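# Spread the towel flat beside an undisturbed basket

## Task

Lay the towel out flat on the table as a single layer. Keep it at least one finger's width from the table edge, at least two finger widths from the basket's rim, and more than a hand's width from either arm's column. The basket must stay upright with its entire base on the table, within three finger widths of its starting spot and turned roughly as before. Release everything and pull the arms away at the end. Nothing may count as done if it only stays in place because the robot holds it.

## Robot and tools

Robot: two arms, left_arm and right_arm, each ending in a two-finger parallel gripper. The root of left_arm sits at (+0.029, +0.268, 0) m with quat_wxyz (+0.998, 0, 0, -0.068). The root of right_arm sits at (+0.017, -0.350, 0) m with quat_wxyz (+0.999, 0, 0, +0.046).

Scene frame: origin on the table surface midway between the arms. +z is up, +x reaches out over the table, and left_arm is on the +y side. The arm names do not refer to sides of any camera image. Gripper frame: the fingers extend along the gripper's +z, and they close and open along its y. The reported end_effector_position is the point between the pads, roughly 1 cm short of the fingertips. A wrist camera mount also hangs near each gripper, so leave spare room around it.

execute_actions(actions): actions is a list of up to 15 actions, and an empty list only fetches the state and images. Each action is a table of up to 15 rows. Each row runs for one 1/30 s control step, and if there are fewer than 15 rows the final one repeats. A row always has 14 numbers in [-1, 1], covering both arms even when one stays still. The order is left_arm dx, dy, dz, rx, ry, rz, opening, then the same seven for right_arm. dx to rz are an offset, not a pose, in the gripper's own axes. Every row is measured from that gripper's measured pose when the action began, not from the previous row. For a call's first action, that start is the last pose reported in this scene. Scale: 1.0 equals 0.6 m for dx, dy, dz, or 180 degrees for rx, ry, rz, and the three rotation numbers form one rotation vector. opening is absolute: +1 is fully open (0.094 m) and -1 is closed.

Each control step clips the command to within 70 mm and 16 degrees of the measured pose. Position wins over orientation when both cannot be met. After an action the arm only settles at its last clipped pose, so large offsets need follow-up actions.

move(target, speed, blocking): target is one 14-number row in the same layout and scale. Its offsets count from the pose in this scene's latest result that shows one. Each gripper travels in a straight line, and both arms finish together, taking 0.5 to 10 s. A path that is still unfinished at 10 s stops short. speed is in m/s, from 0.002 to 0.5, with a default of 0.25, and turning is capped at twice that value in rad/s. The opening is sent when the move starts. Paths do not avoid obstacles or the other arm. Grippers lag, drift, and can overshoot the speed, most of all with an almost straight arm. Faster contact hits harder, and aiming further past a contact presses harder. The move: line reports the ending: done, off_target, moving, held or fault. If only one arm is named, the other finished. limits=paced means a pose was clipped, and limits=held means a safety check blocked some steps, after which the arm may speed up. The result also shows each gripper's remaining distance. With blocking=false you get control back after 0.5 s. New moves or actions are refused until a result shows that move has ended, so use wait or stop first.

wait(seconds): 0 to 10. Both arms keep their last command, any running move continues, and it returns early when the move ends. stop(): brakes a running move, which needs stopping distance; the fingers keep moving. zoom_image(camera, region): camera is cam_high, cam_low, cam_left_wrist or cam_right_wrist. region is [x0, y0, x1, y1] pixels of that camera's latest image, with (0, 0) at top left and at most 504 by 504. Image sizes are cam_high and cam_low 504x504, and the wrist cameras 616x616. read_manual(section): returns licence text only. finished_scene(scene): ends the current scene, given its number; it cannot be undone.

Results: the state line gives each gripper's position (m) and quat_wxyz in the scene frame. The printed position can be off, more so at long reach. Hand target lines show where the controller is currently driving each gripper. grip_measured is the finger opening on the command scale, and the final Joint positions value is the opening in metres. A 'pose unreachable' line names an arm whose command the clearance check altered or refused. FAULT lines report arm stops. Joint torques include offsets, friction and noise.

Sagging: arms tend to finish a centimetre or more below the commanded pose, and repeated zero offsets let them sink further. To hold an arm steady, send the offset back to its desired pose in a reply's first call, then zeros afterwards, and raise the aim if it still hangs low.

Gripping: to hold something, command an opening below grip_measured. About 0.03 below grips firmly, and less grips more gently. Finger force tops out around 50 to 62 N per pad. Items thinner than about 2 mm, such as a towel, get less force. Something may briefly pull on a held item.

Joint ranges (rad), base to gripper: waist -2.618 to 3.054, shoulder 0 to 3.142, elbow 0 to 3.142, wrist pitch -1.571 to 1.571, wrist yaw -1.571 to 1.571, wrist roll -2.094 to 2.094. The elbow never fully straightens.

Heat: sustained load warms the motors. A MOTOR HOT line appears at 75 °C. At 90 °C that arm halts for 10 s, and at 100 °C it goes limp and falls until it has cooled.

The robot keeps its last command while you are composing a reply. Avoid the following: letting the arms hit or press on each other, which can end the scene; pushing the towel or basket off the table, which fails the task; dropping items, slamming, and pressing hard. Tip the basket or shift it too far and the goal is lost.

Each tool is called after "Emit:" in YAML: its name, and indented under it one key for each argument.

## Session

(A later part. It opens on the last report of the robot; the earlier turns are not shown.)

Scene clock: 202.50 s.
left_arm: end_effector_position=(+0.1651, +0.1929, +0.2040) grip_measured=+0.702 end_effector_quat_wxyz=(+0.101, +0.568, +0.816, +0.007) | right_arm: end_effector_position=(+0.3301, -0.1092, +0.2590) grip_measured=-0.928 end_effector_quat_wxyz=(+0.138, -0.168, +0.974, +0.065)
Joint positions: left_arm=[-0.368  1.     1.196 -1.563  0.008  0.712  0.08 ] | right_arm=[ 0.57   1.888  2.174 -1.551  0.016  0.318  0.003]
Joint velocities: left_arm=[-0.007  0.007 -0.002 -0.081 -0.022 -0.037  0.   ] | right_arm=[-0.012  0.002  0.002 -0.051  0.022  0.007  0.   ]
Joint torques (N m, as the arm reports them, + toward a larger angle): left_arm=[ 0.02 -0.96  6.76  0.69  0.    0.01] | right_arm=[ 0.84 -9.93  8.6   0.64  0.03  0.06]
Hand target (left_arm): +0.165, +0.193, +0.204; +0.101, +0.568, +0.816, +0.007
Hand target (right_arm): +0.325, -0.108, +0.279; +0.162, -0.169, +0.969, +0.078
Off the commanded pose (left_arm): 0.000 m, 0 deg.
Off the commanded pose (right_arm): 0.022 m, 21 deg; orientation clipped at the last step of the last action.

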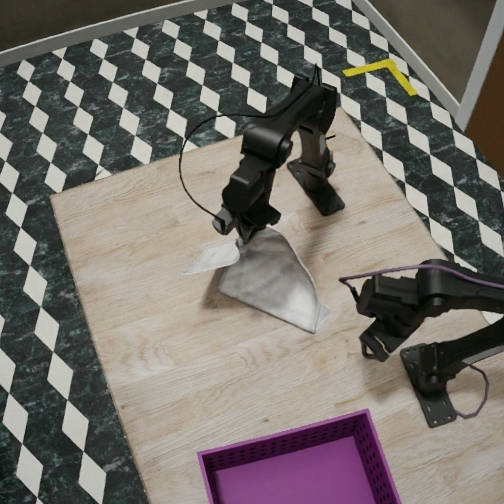

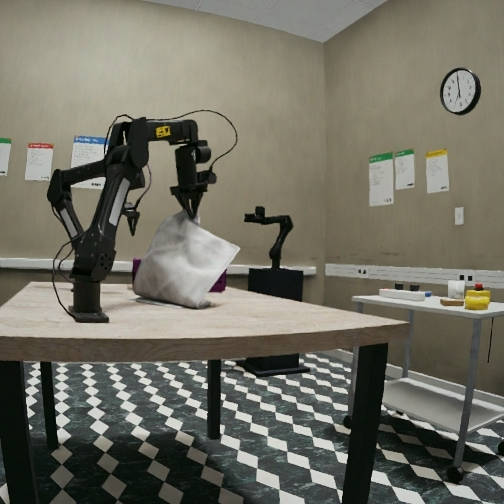

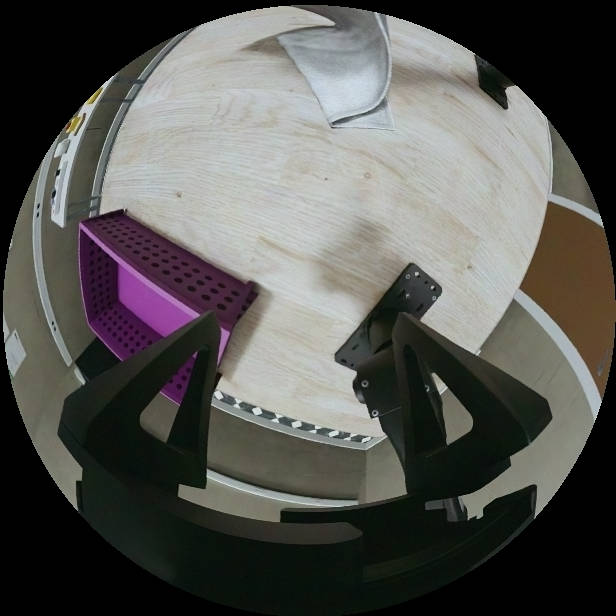

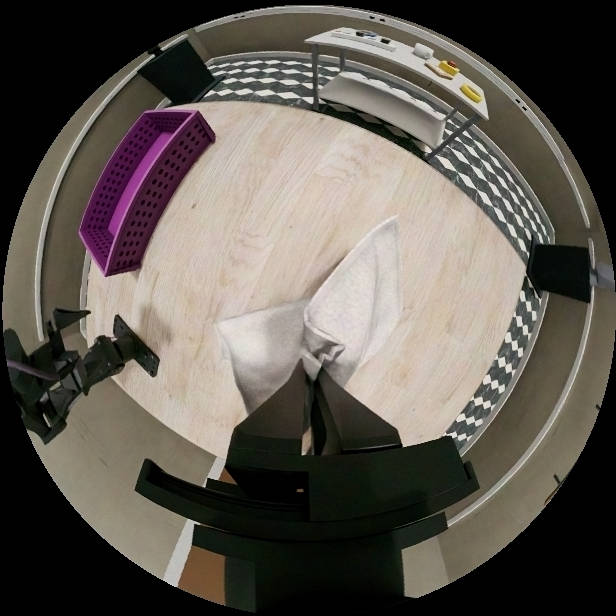

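Emit:
zoom_image:
  camera: "cam_high"
  region: [150, 190, 400, 380]

Emit:
move:
  target: [0,0,0,0,0,0,0.7,-0.1055,0.0603,-0.0327,0,0,0,-1]
  speed: 0.04

Region (150, 190, 400, 380) of cam_high's 504x504 image, scaled by 2.016, with more detail than that image has; it fills the top 383 rows of this view, and the rest is white.

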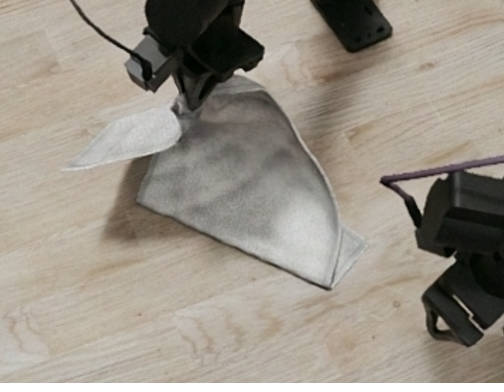

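Scene clock: 209.43 s.
left_arm: end_effector_position=(+0.1651, +0.1929, +0.2040) grip_measured=+0.702 end_effector_quat_wxyz=(+0.101, +0.568, +0.816, +0.007) | right_arm: end_effector_position=(+0.3707, -0.0631, +0.2917) grip_measured=-0.928 end_effector_quat_wxyz=(+0.210, -0.164, +0.957, +0.110)
Joint positions: left_arm=[-0.368  1.     1.196 -1.563  0.008  0.712  0.08 ] | right_arm=[ 0.595  2.081  2.544 -1.555  0.016  0.342  0.003]
Joint velocities: left_arm=[-0.002 -0.012 -0.012 -0.11  -0.037 -0.007  0.   ] | right_arm=[-0.012  0.007 -0.022  0.037 -0.007 -0.066  0.   ]
Joint torques (N m, as the arm reports them, + toward a larger angle): left_arm=[ 0.06 -1.03  6.81  0.66  0.02  0.05] | right_arm=[ 0.84 -8.25  8.39  0.92  0.1   0.03]
Hand target (left_arm): +0.165, +0.193, +0.204; +0.101, +0.568, +0.816, +0.007
Hand target (right_arm): +0.370, -0.059, +0.299; +0.222, -0.165, +0.954, +0.113
Off the commanded pose (left_arm): 0.000 m, 0 deg.
Off the commanded pose (right_arm): 0.008 m, 10 deg.
joint sent to its limit (right arm) — the command would take joint 4 (wrist pitch) past its lower limit, so that joint was sent only as far as its limit.
move: off_target (right_arm)

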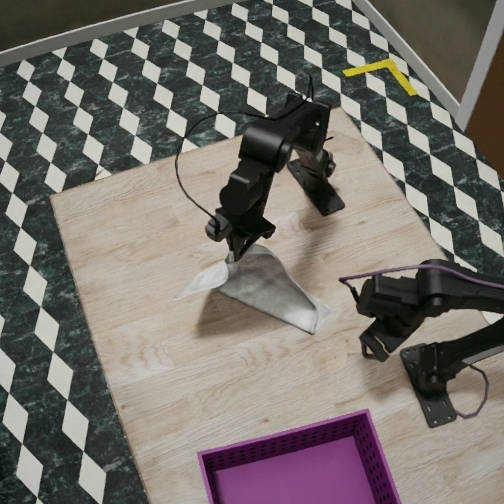

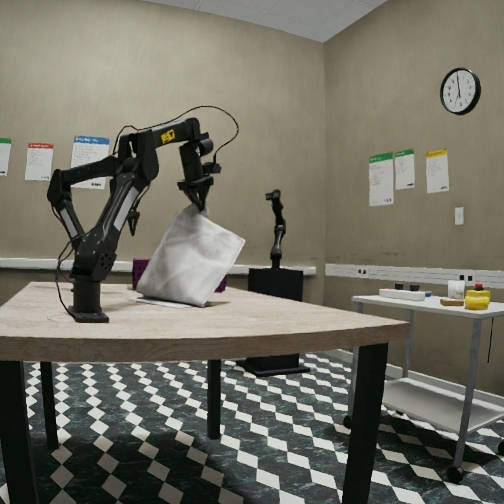

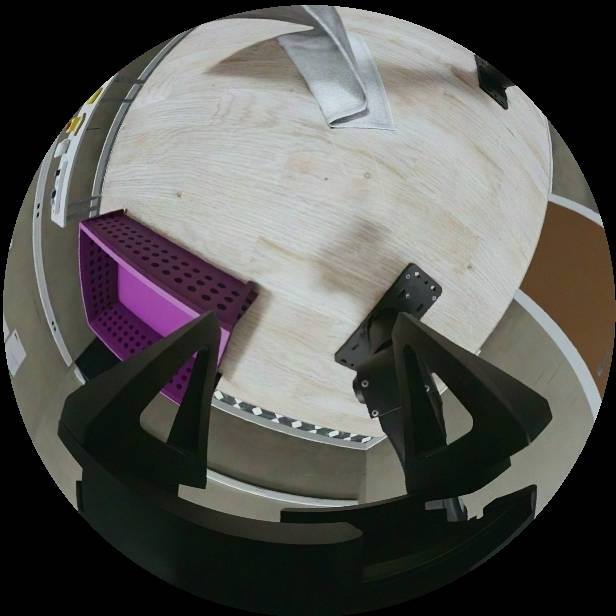

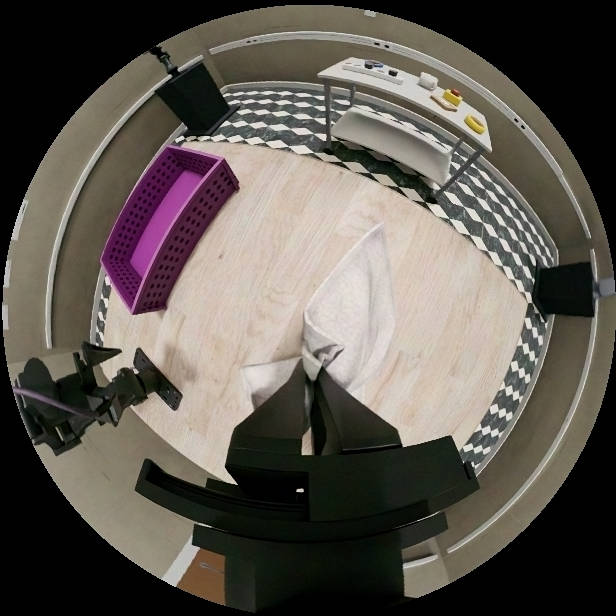

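Emit:
move:
  target: [0,0,0,0,0,0,0.7,-0.101,0.049,0.039,0,0,0,-1]
  speed: 0.04

Emit:
zoom_image:
  camera: "cam_high"
  region: [150, 190, 400, 380]

Scene clock: 215.10 s.
left_arm: end_effector_position=(+0.1651, +0.1929, +0.2040) grip_measured=+0.702 end_effector_quat_wxyz=(+0.101, +0.568, +0.816, +0.007) | right_arm: end_effector_position=(+0.4178, -0.0207, +0.2888) grip_measured=-0.928 end_effector_quat_wxyz=(+0.266, -0.161, +0.940, +0.143)
Joint positions: left_arm=[-0.368  1.     1.196 -1.563  0.008  0.712  0.08 ] | right_arm=[ 0.601  2.297  2.829 -1.489  0.016  0.348  0.003]
Joint velocities: left_arm=[-0.012  0.017  0.002 -0.022  0.022 -0.051 -0.001] | right_arm=[-0.002 -0.002  0.002  0.022 -0.007  0.095 -0.   ]
Joint torques (N m, as the arm reports them, + toward a larger angle): left_arm=[ 0.   -1.05  6.81  0.7   0.    0.02] | right_arm=[ 0.76 -9.72  8.17  1.27  0.07  0.05]
Hand target (left_arm): +0.165, +0.193, +0.204; +0.101, +0.568, +0.816, +0.007
Hand target (right_arm): +0.420, -0.014, +0.301; +0.288, -0.160, +0.931, +0.155
Off the commanded pose (left_arm): 0.000 m, 0 deg.
Off the commanded pose (right_arm): 0.015 m, 8 deg.
elbow stopped short (right arm): the move would have taken joint 3 (elbow) straighter than the controller allows; a more bent joint 3 avoids this.
move: off_target (right_arm)

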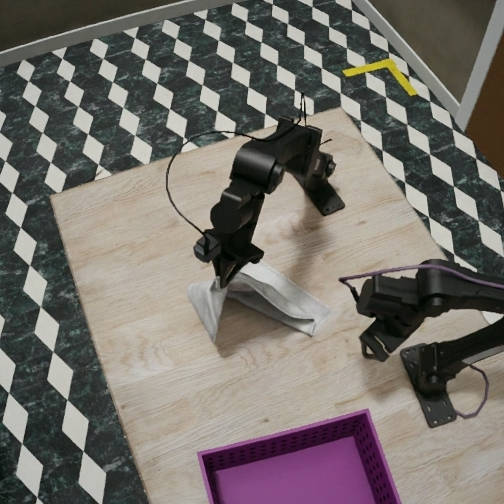

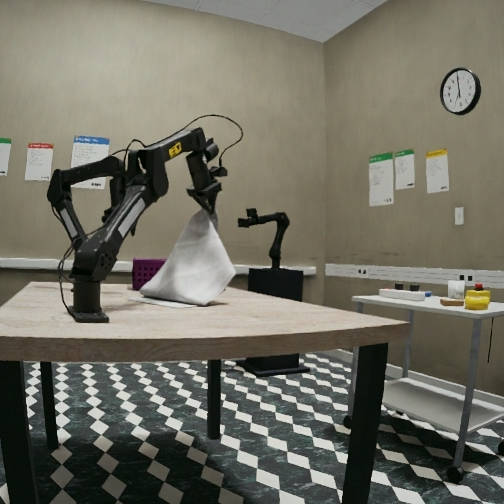

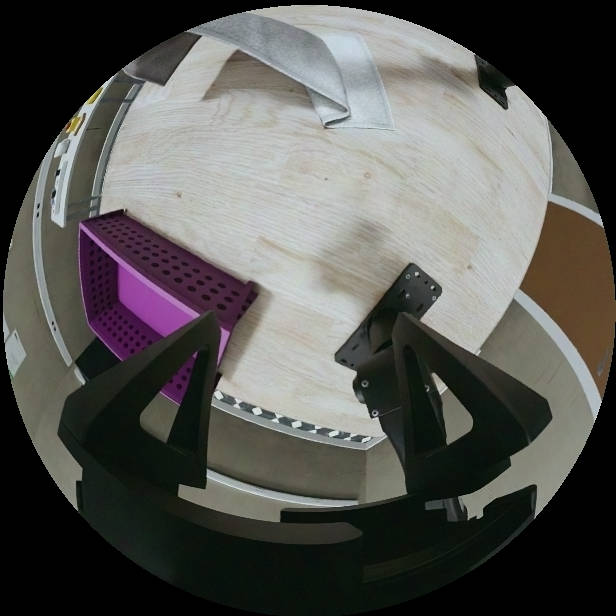

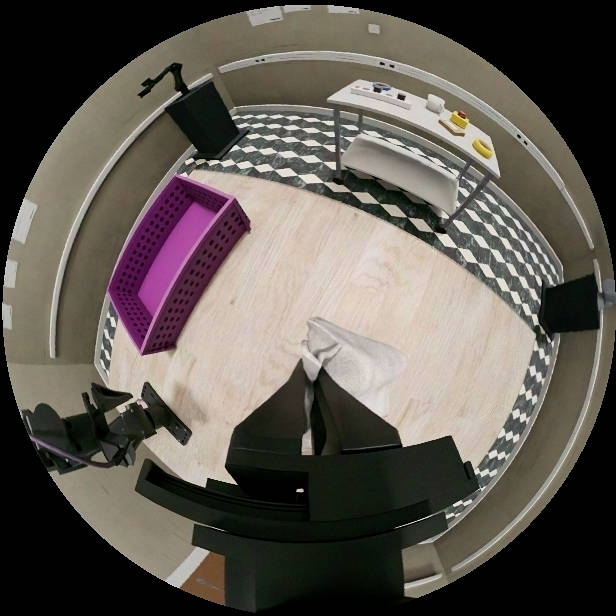

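Region (150, 190, 400, 380) of cam_high's 504x504 image, scaled by 2.016, with more detail than that image has; it fills the top 383 rows of this view, and the rest is white.

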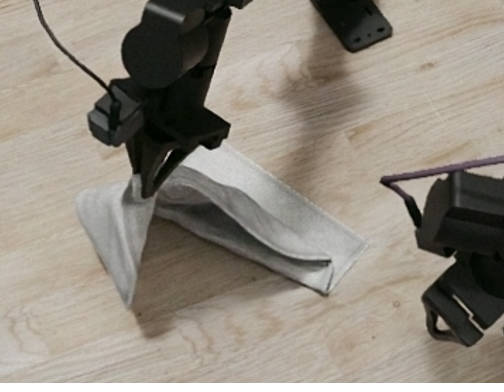

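Emit:
move:
  target: [-0.2617,-0.0998,0.1717,0.0375,0.0525,-0.036,0.45,0,0,-0.015,0,0,0,-1]
  speed: 0.1

Scene clock: 245.03 s.
left_arm: end_effector_position=(+0.1809, +0.0233, +0.1181) grip_measured=+0.452 end_effector_quat_wxyz=(-0.004, +0.527, +0.849, +0.011) | right_arm: end_effector_position=(+0.4134, -0.0243, +0.2850) grip_measured=-0.928 end_effector_quat_wxyz=(+0.254, -0.162, +0.944, +0.137)
Joint positions: left_arm=[-0.893  1.651  1.35  -1.287 -0.015  0.083  0.068] | right_arm=[ 0.601  2.297  2.829 -1.517  0.016  0.348  0.003]
Joint velocities: left_arm=[ 0.007  0.007  0.012 -0.066 -0.022 -0.022  0.   ] | right_arm=[ 0.007 -0.007 -0.027 -0.037 -0.095 -0.037  0.001]
Joint torques (N m, as the arm reports them, + toward a larger angle): left_arm=[-0.5  -7.51  9.65  0.27  0.14 -0.08] | right_arm=[  0.02 -10.17   8.2    1.08   0.01   0.  ]
Hand target (left_arm): +0.182, +0.014, +0.123; +0.004, +0.525, +0.851, -0.001
Hand target (right_arm): +0.413, -0.024, +0.296; +0.268, -0.161, +0.939, +0.145
Off the commanded pose (left_arm): 0.009 m, 1 deg.
Off the commanded pose (right_arm): 0.011 m, 2 deg.
elbow stopped short (right arm): the move would have taken joint 3 (elbow) straighter than the controller allows; a more bent joint 3 avoids this.
move: off_target (right_arm)

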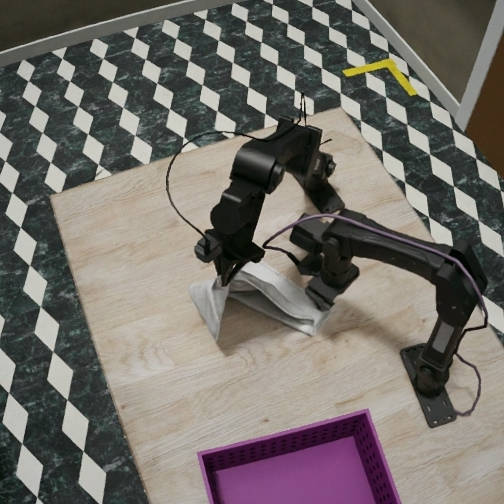

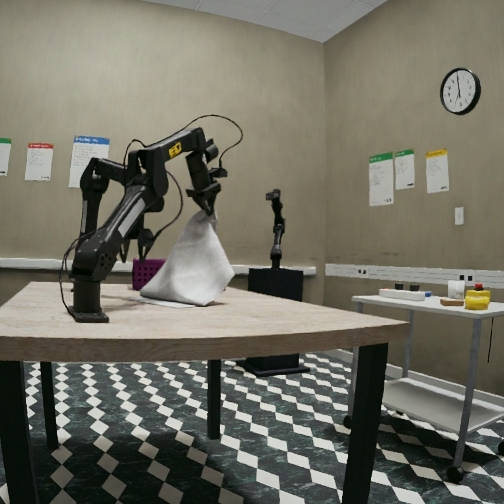

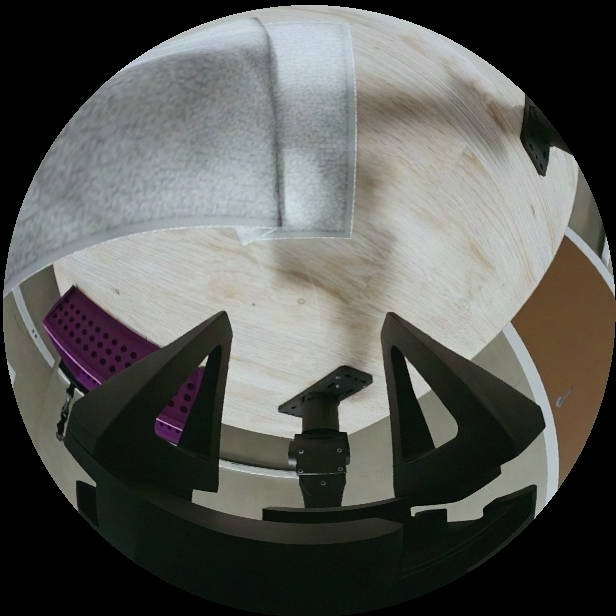

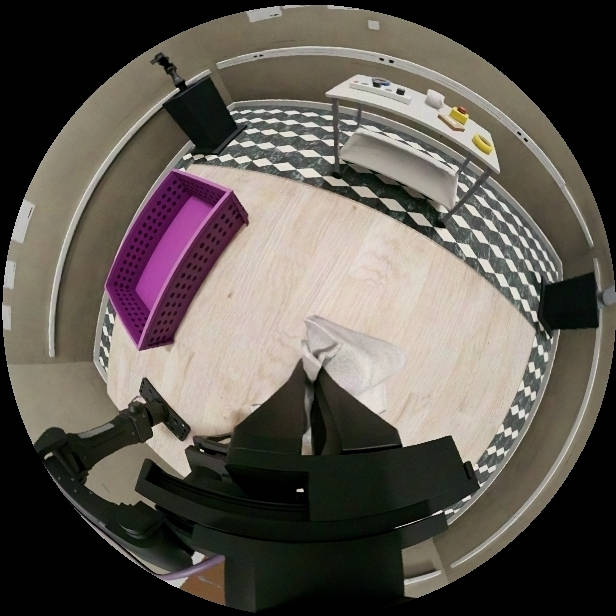

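Emit:
move:
  target: [-0.067,-0.042,0.075,0,0,0,0.45,0,0,-0.015,0,0,0,-1]
  speed: 0.05

Scene clock: 257.00 s.
left_arm: end_effector_position=(+0.1758, -0.0164, +0.0724) grip_measured=+0.452 end_effector_quat_wxyz=(-0.009, +0.529, +0.849, +0.014) | right_arm: end_effector_position=(+0.4092, -0.0278, +0.2815) grip_measured=-0.928 end_effector_quat_wxyz=(+0.244, -0.162, +0.947, +0.131)
Joint positions: left_arm=[-0.97   1.809  1.351 -1.144 -0.015  0.009  0.068] | right_arm=[ 0.601  2.297  2.829 -1.543  0.016  0.348  0.003]
Joint velocities: left_arm=[ 0.002 -0.012  0.002  0.007 -0.022  0.007 -0.001] | right_arm=[ 0.002 -0.022  0.002 -0.007 -0.037  0.022  0.   ]
Joint torques (N m, as the arm reports them, + toward a larger angle): left_arm=[-0.4  -9.01  8.16  0.3   0.03 -0.09] | right_arm=[  0.02 -10.15   8.16   1.03   0.02  -0.01]
Hand target (left_arm): +0.176, -0.023, +0.073; -0.004, +0.527, +0.850, +0.010
Hand target (right_arm): +0.409, -0.028, +0.292; +0.257, -0.162, +0.943, +0.138
Off the commanded pose (left_arm): 0.006 m, 1 deg.
Off the commanded pose (right_arm): 0.011 m, 1 deg.
elbow stopped short (right arm): the move would have taken joint 3 (elbow) straighter than the controller allows; a more bent joint 3 avoids this.
move: off_target (right_arm)

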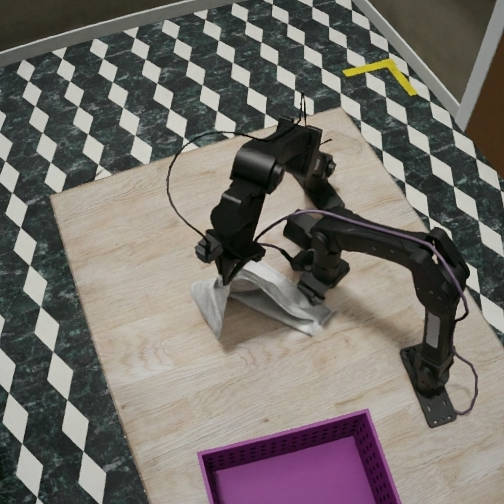

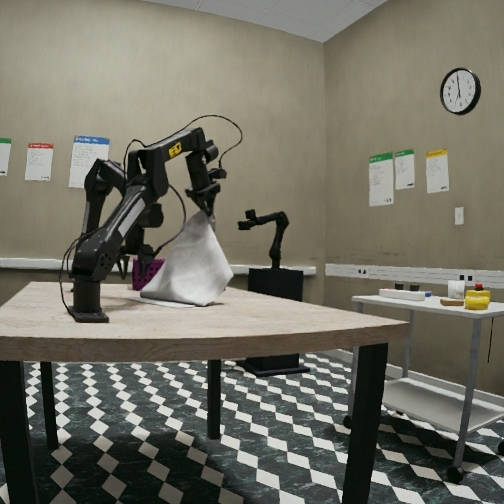

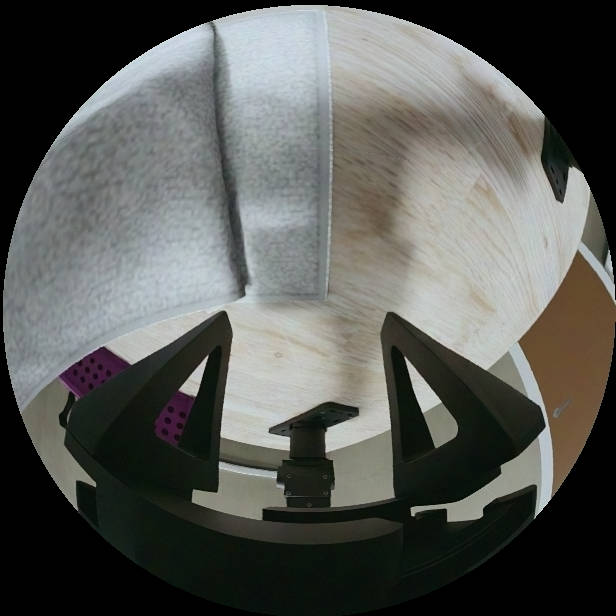

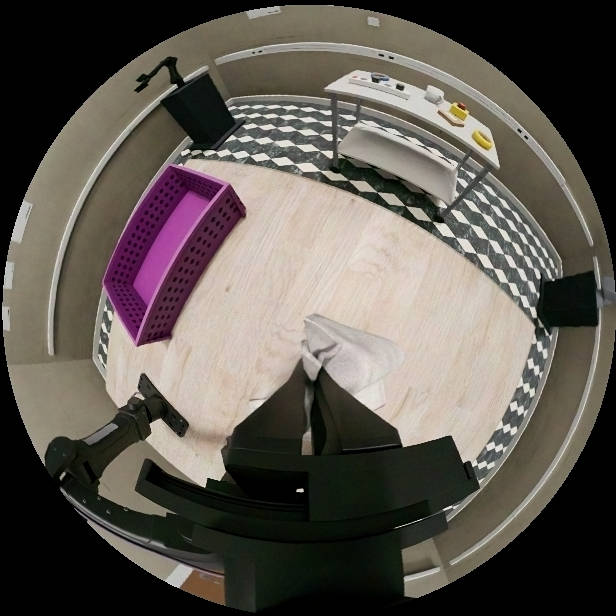

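Emit:
move:
  target: [-0.05,-0.007,0.058,0,0,0,0.3,0,0,-0.015,0,0,0,-1]
  speed: 0.04

Scene clock: 262.73 s.
left_arm: end_effector_position=(+0.1833, -0.0344, +0.0351) grip_measured=+0.302 end_effector_quat_wxyz=(-0.018, +0.530, +0.848, +0.020) | right_arm: end_effector_position=(+0.4074, -0.0293, +0.2800) grip_measured=-0.928 end_effector_quat_wxyz=(+0.239, -0.163, +0.949, +0.128)
Joint positions: left_arm=[-0.974  1.937  1.365 -1.051 -0.015  0.007  0.061] | right_arm=[ 0.601  2.297  2.829 -1.554  0.016  0.348  0.003]
Joint velocities: left_arm=[-0.002  0.002 -0.007  0.022 -0.037 -0.037 -0.001] | right_arm=[-0.007 -0.012  0.002  0.007 -0.066  0.007 -0.   ]
Joint torques (N m, as the arm reports them, + toward a larger angle): left_arm=[-0.42 -9.86  9.08  0.25  0.05 -0.08] | right_arm=[  0.02 -10.86   6.19   1.01   0.01   0.  ]
Hand target (left_arm): +0.185, -0.044, +0.037; -0.009, +0.529, +0.849, +0.014
Hand target (right_arm): +0.405, -0.031, +0.289; +0.247, -0.162, +0.946, +0.133
Off the commanded pose (left_arm): 0.010 m, 1 deg.
Off the commanded pose (right_arm): 0.009 m, 1 deg.
joint sent to its limit (right arm) — the command would take joint 4 (wrist pitch) past its lower limit, so that joint was sent only as far as its limit.
move: done

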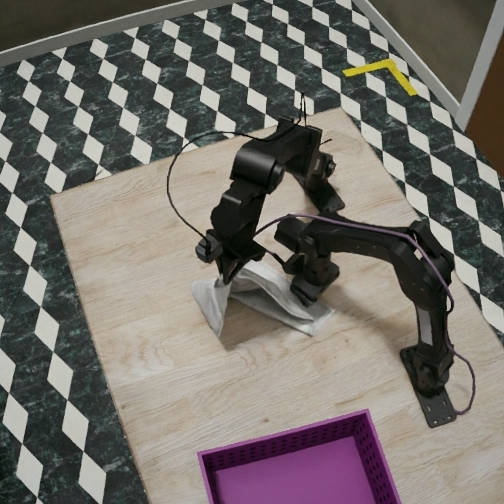

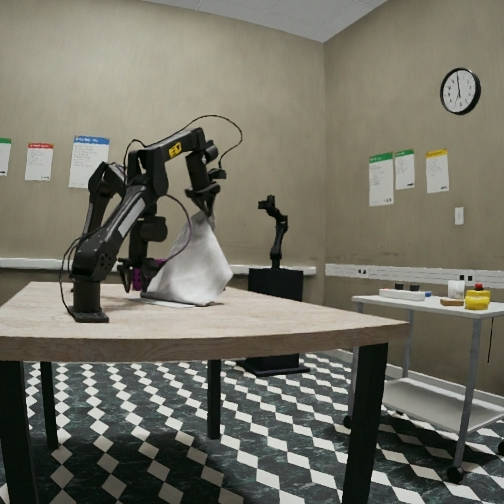

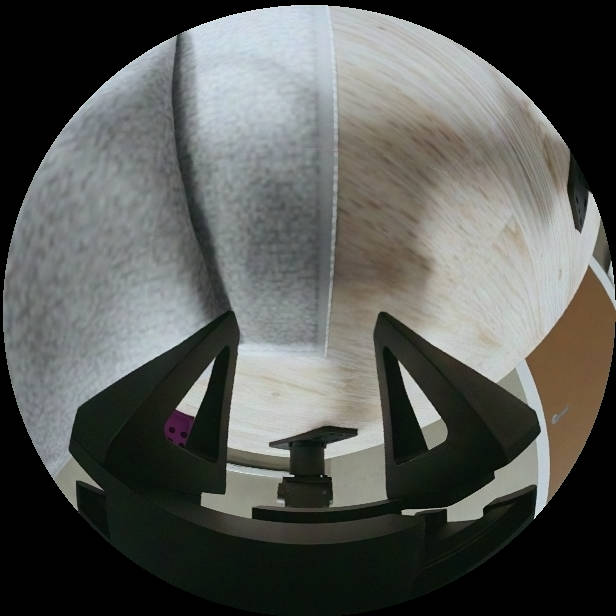

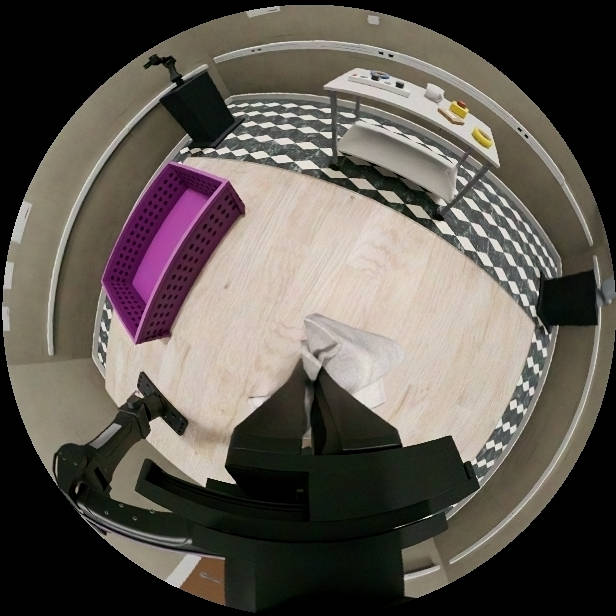

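Emit:
move:
  target: [0,0,0.05,0,0,0,0.3,0,0,-0.015,0,0,0,-1]
  speed: 0.02

Scene clock: 268.13 s.
left_arm: end_effector_position=(+0.1859, -0.0398, +0.0158) grip_measured=+0.302 end_effector_quat_wxyz=(-0.006, +0.530, +0.848, +0.012) | right_arm: end_effector_position=(+0.4074, -0.0293, +0.2800) grip_measured=-0.928 end_effector_quat_wxyz=(+0.239, -0.163, +0.949, +0.128)
Joint positions: left_arm=[-0.974  1.959  1.316 -0.951 -0.015  0.007  0.061] | right_arm=[ 0.601  2.297  2.829 -1.554  0.016  0.348  0.003]
Joint velocities: left_arm=[ 0.002  0.017  0.002 -0.022 -0.007  0.022 -0.001] | right_arm=[ 0.012  0.002  0.007  0.037 -0.007 -0.007  0.   ]
Joint torques (N m, as the arm reports them, + toward a larger angle): left_arm=[ 0.1  -9.82  4.35  0.29  0.01  0.01] | right_arm=[  0.02 -11.52   4.44   1.01   0.01   0.  ]
Hand target (left_arm): +0.183, -0.033, +0.005; -0.018, +0.530, +0.848, +0.020
Hand target (right_arm): +0.404, -0.032, +0.287; +0.243, -0.163, +0.947, +0.130
Off the commanded pose (left_arm): 0.013 m, 2 deg.
Off the commanded pose (right_arm): 0.009 m, 0 deg.
joint sent to its limit (right arm) — the command would take joint 4 (wrist pitch) past its lower limit, so that joint was sent only as far as its limit.
move: off_target (left_arm)

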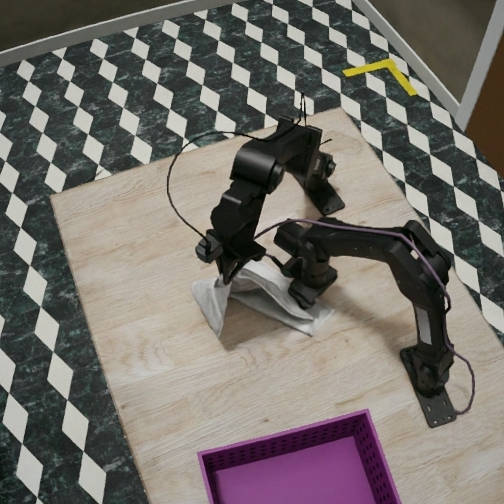

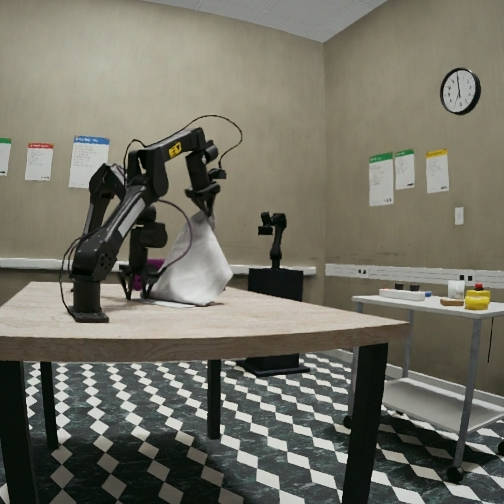

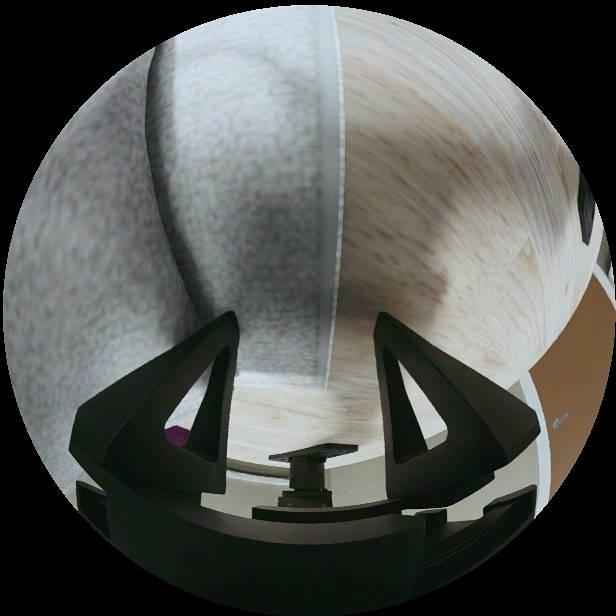

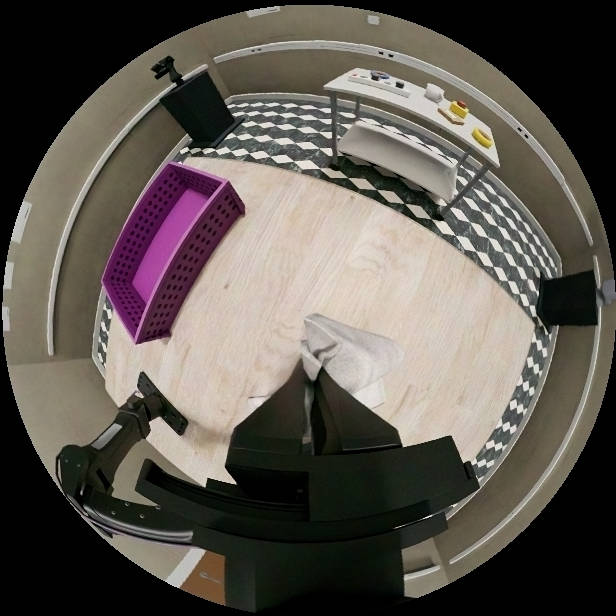

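Emit:
move:
  target: [0,0,-0.02,0,0,0,-1,0,0,-0.015,0,0,0,-1]
  speed: 0.01

Scene clock: 270.67 s.
left_arm: end_effector_position=(+0.1828, -0.0334, +0.0160) grip_measured=-0.985 end_effector_quat_wxyz=(-0.018, +0.530, +0.848, +0.020) | right_arm: end_effector_position=(+0.4074, -0.0293, +0.2800) grip_measured=-0.928 end_effector_quat_wxyz=(+0.239, -0.163, +0.949, +0.128)
Joint positions: left_arm=[-0.974  1.959  1.316 -0.98  -0.015  0.007  0.001] | right_arm=[ 0.601  2.297  2.829 -1.554  0.016  0.348  0.003]
Joint velocities: left_arm=[-0.002 -0.012 -0.007  0.066 -0.037  0.022 -0.   ] | right_arm=[-0.007  0.017 -0.012 -0.037  0.11   0.007  0.   ]
Joint torques (N m, as the arm reports them, + toward a larger angle): left_arm=[  0.03 -12.47   8.84   0.06   0.     0.01] | right_arm=[  0.01 -11.52   4.45   1.01   0.01  -0.01]
Hand target (left_arm): +0.186, -0.040, +0.028; -0.006, +0.530, +0.848, +0.012
Hand target (right_arm): +0.404, -0.032, +0.287; +0.243, -0.163, +0.947, +0.130
Off the commanded pose (left_arm): 0.014 m, 2 deg.
Off the commanded pose (right_arm): 0.009 m, 0 deg.
joint sent to its limit (right arm) — the command would take joint 4 (wrist pitch) past its lower limit, so that joint was sent only as far as its limit.
move: off_target (left_arm)

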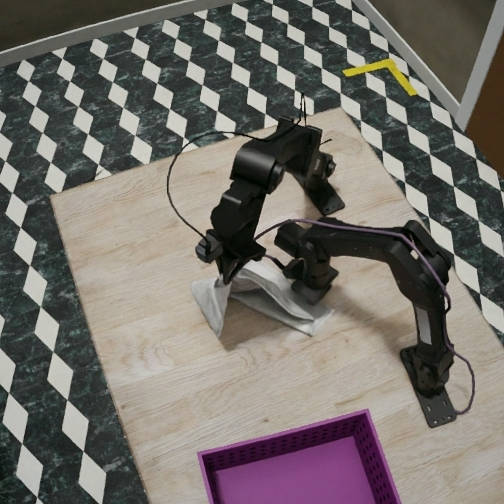

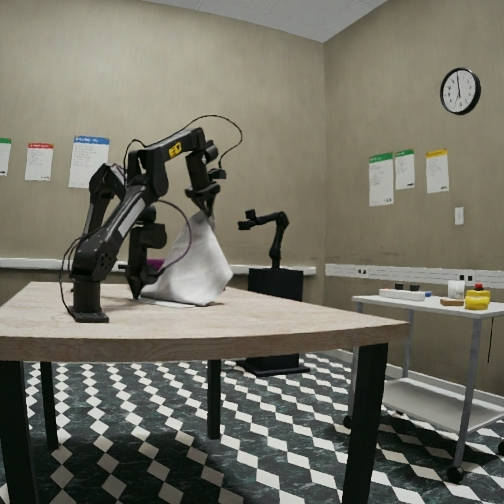

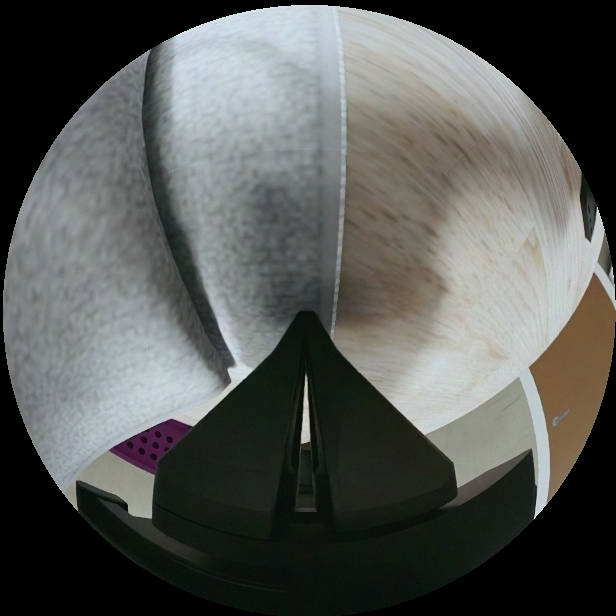

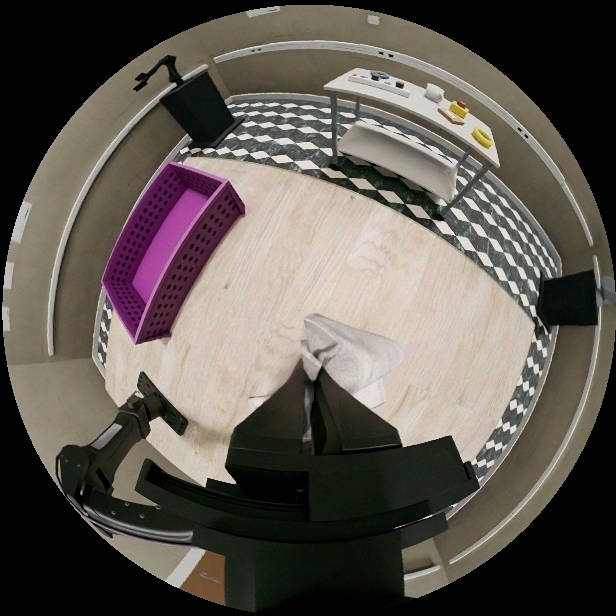

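Emit:
move:
  target: [0,0,-0.07,0,0,0,-1,0,0,-0.015,0,0,0,-1]
  speed: 0.05

Emit:
move:
  target: [-0.005,0.025,0,0,0,0.5,0.7,0,0,0,0,0,0,-1]
  speed: 0.2

Scene clock: 286.90 s.
left_arm: end_effector_position=(+0.1810, -0.0298, +0.0478) grip_measured=-0.985 end_effector_quat_wxyz=(-0.029, +0.529, +0.847, +0.026) | right_arm: end_effector_position=(+0.4074, -0.0293, +0.2800) grip_measured=-0.928 end_effector_quat_wxyz=(+0.239, -0.163, +0.949, +0.128)
Joint positions: left_arm=[-0.974  1.926  1.402 -1.123 -0.015  0.007  0.001] | right_arm=[ 0.601  2.297  2.829 -1.554  0.016  0.348  0.003]
Joint velocities: left_arm=[ 0.002 -0.012 -0.007 -0.037 -0.037  0.037 -0.   ] | right_arm=[ 0.007 -0.022  0.017 -0.037 -0.037  0.022 -0.001]
Joint torques (N m, as the arm reports them, + toward a larger angle): left_arm=[ -0.03 -11.98   8.97  -0.01   0.     0.02] | right_arm=[  0.02 -11.52   4.45   1.01   0.02  -0.01]
Hand target (left_arm): +0.183, -0.035, +0.058; -0.018, +0.530, +0.848, +0.020
Hand target (right_arm): +0.404, -0.032, +0.287; +0.243, -0.163, +0.947, +0.130
Off the commanded pose (left_arm): 0.012 m, 1 deg.
Off the commanded pose (right_arm): 0.009 m, 0 deg.
joint sent to its limit (right arm) — the command would take joint 4 (wrist pitch) past its lower limit, so that joint was sent only as far as its limit.
move: off_target (left_arm)

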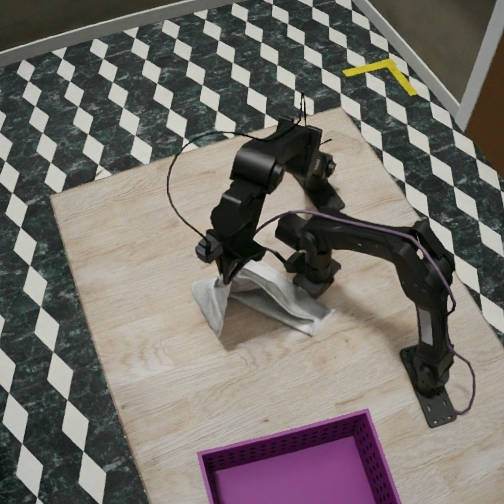

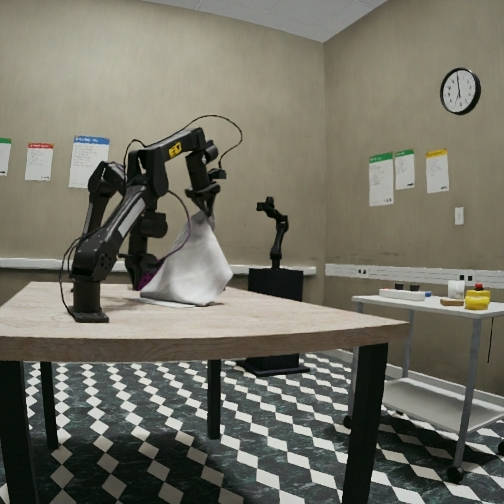

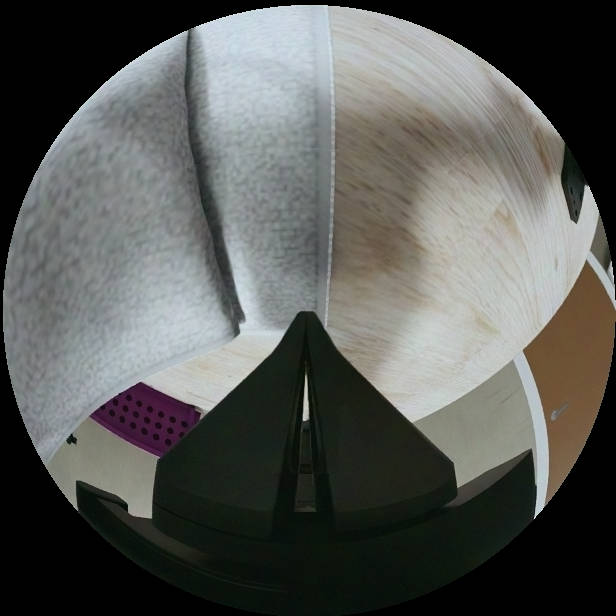

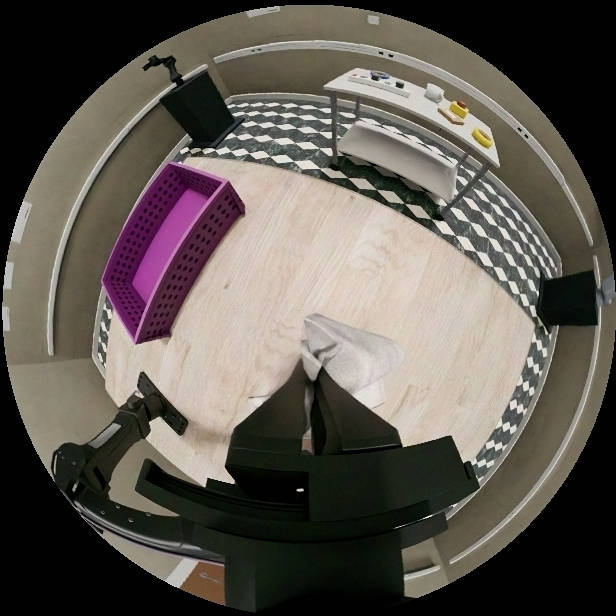

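Scene clock: 291.37 s.
left_arm: end_effector_position=(+0.1911, -0.0244, +0.0478) grip_measured=+0.698 end_effector_quat_wxyz=(-0.039, +0.973, +0.227, -0.003) | right_arm: end_effector_position=(+0.4074, -0.0293, +0.2800) grip_measured=-0.928 end_effector_quat_wxyz=(+0.239, -0.163, +0.949, +0.128)
Joint positions: left_arm=[-0.94   1.926  1.402 -1.123 -0.015  1.608  0.08 ] | right_arm=[ 0.601  2.297  2.829 -1.554  0.016  0.348  0.003]
Joint velocities: left_arm=[-0.002 -0.002 -0.012 -0.037 -0.037  0.051  0.   ] | right_arm=[-0.017  0.012 -0.002  0.037 -0.022 -0.037  0.001]
Joint torques (N m, as the arm reports them, + toward a larger angle): left_arm=[ 0.62 -9.98  8.09  0.09 -0.06  0.09] | right_arm=[ 0.   -9.88  5.37  1.04  0.01  0.  ]
Hand target (left_arm): +0.196, -0.026, +0.048; -0.039, +0.974, +0.225, -0.002
Hand target (right_arm): +0.407, -0.029, +0.280; +0.239, -0.163, +0.949, +0.128
Off the commanded pose (left_arm): 0.005 m, 0 deg.
Off the commanded pose (right_arm): 0.000 m, 0 deg.
move: done

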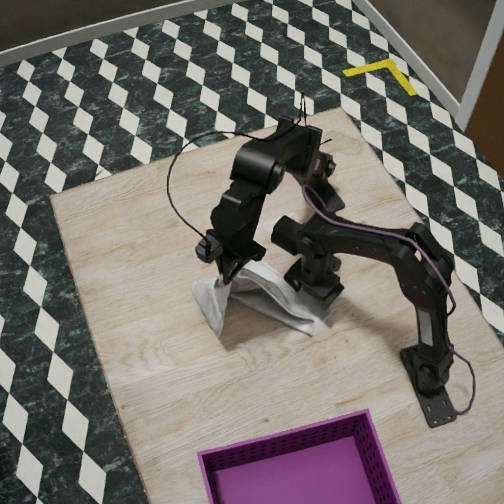

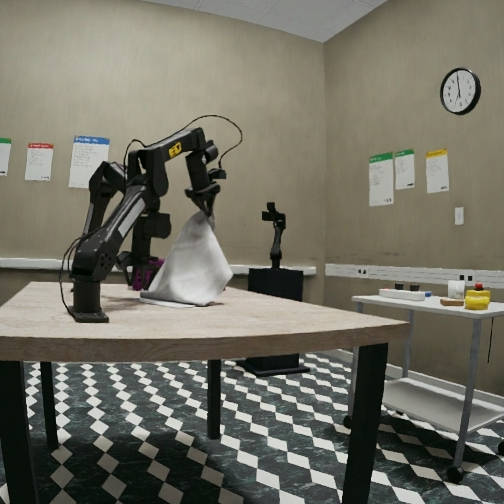

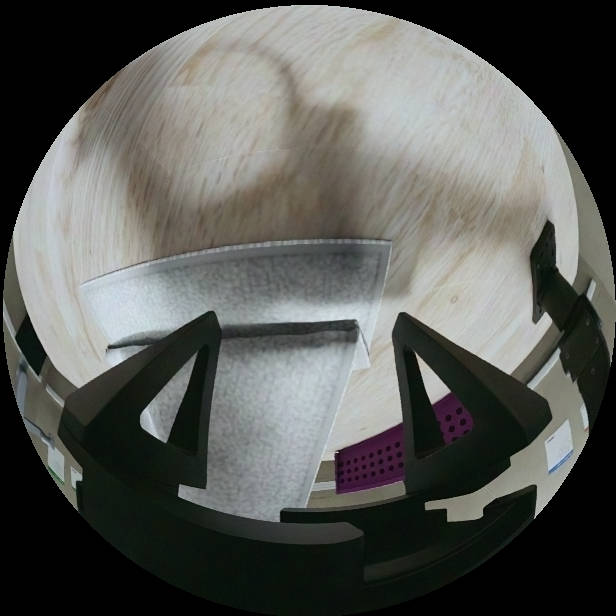

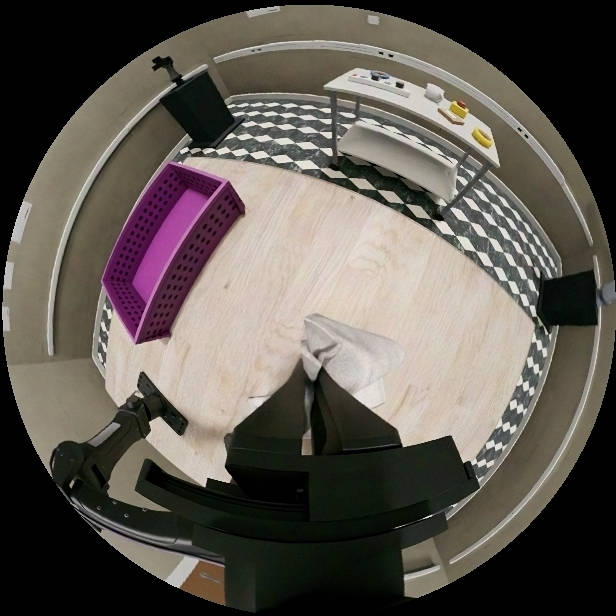

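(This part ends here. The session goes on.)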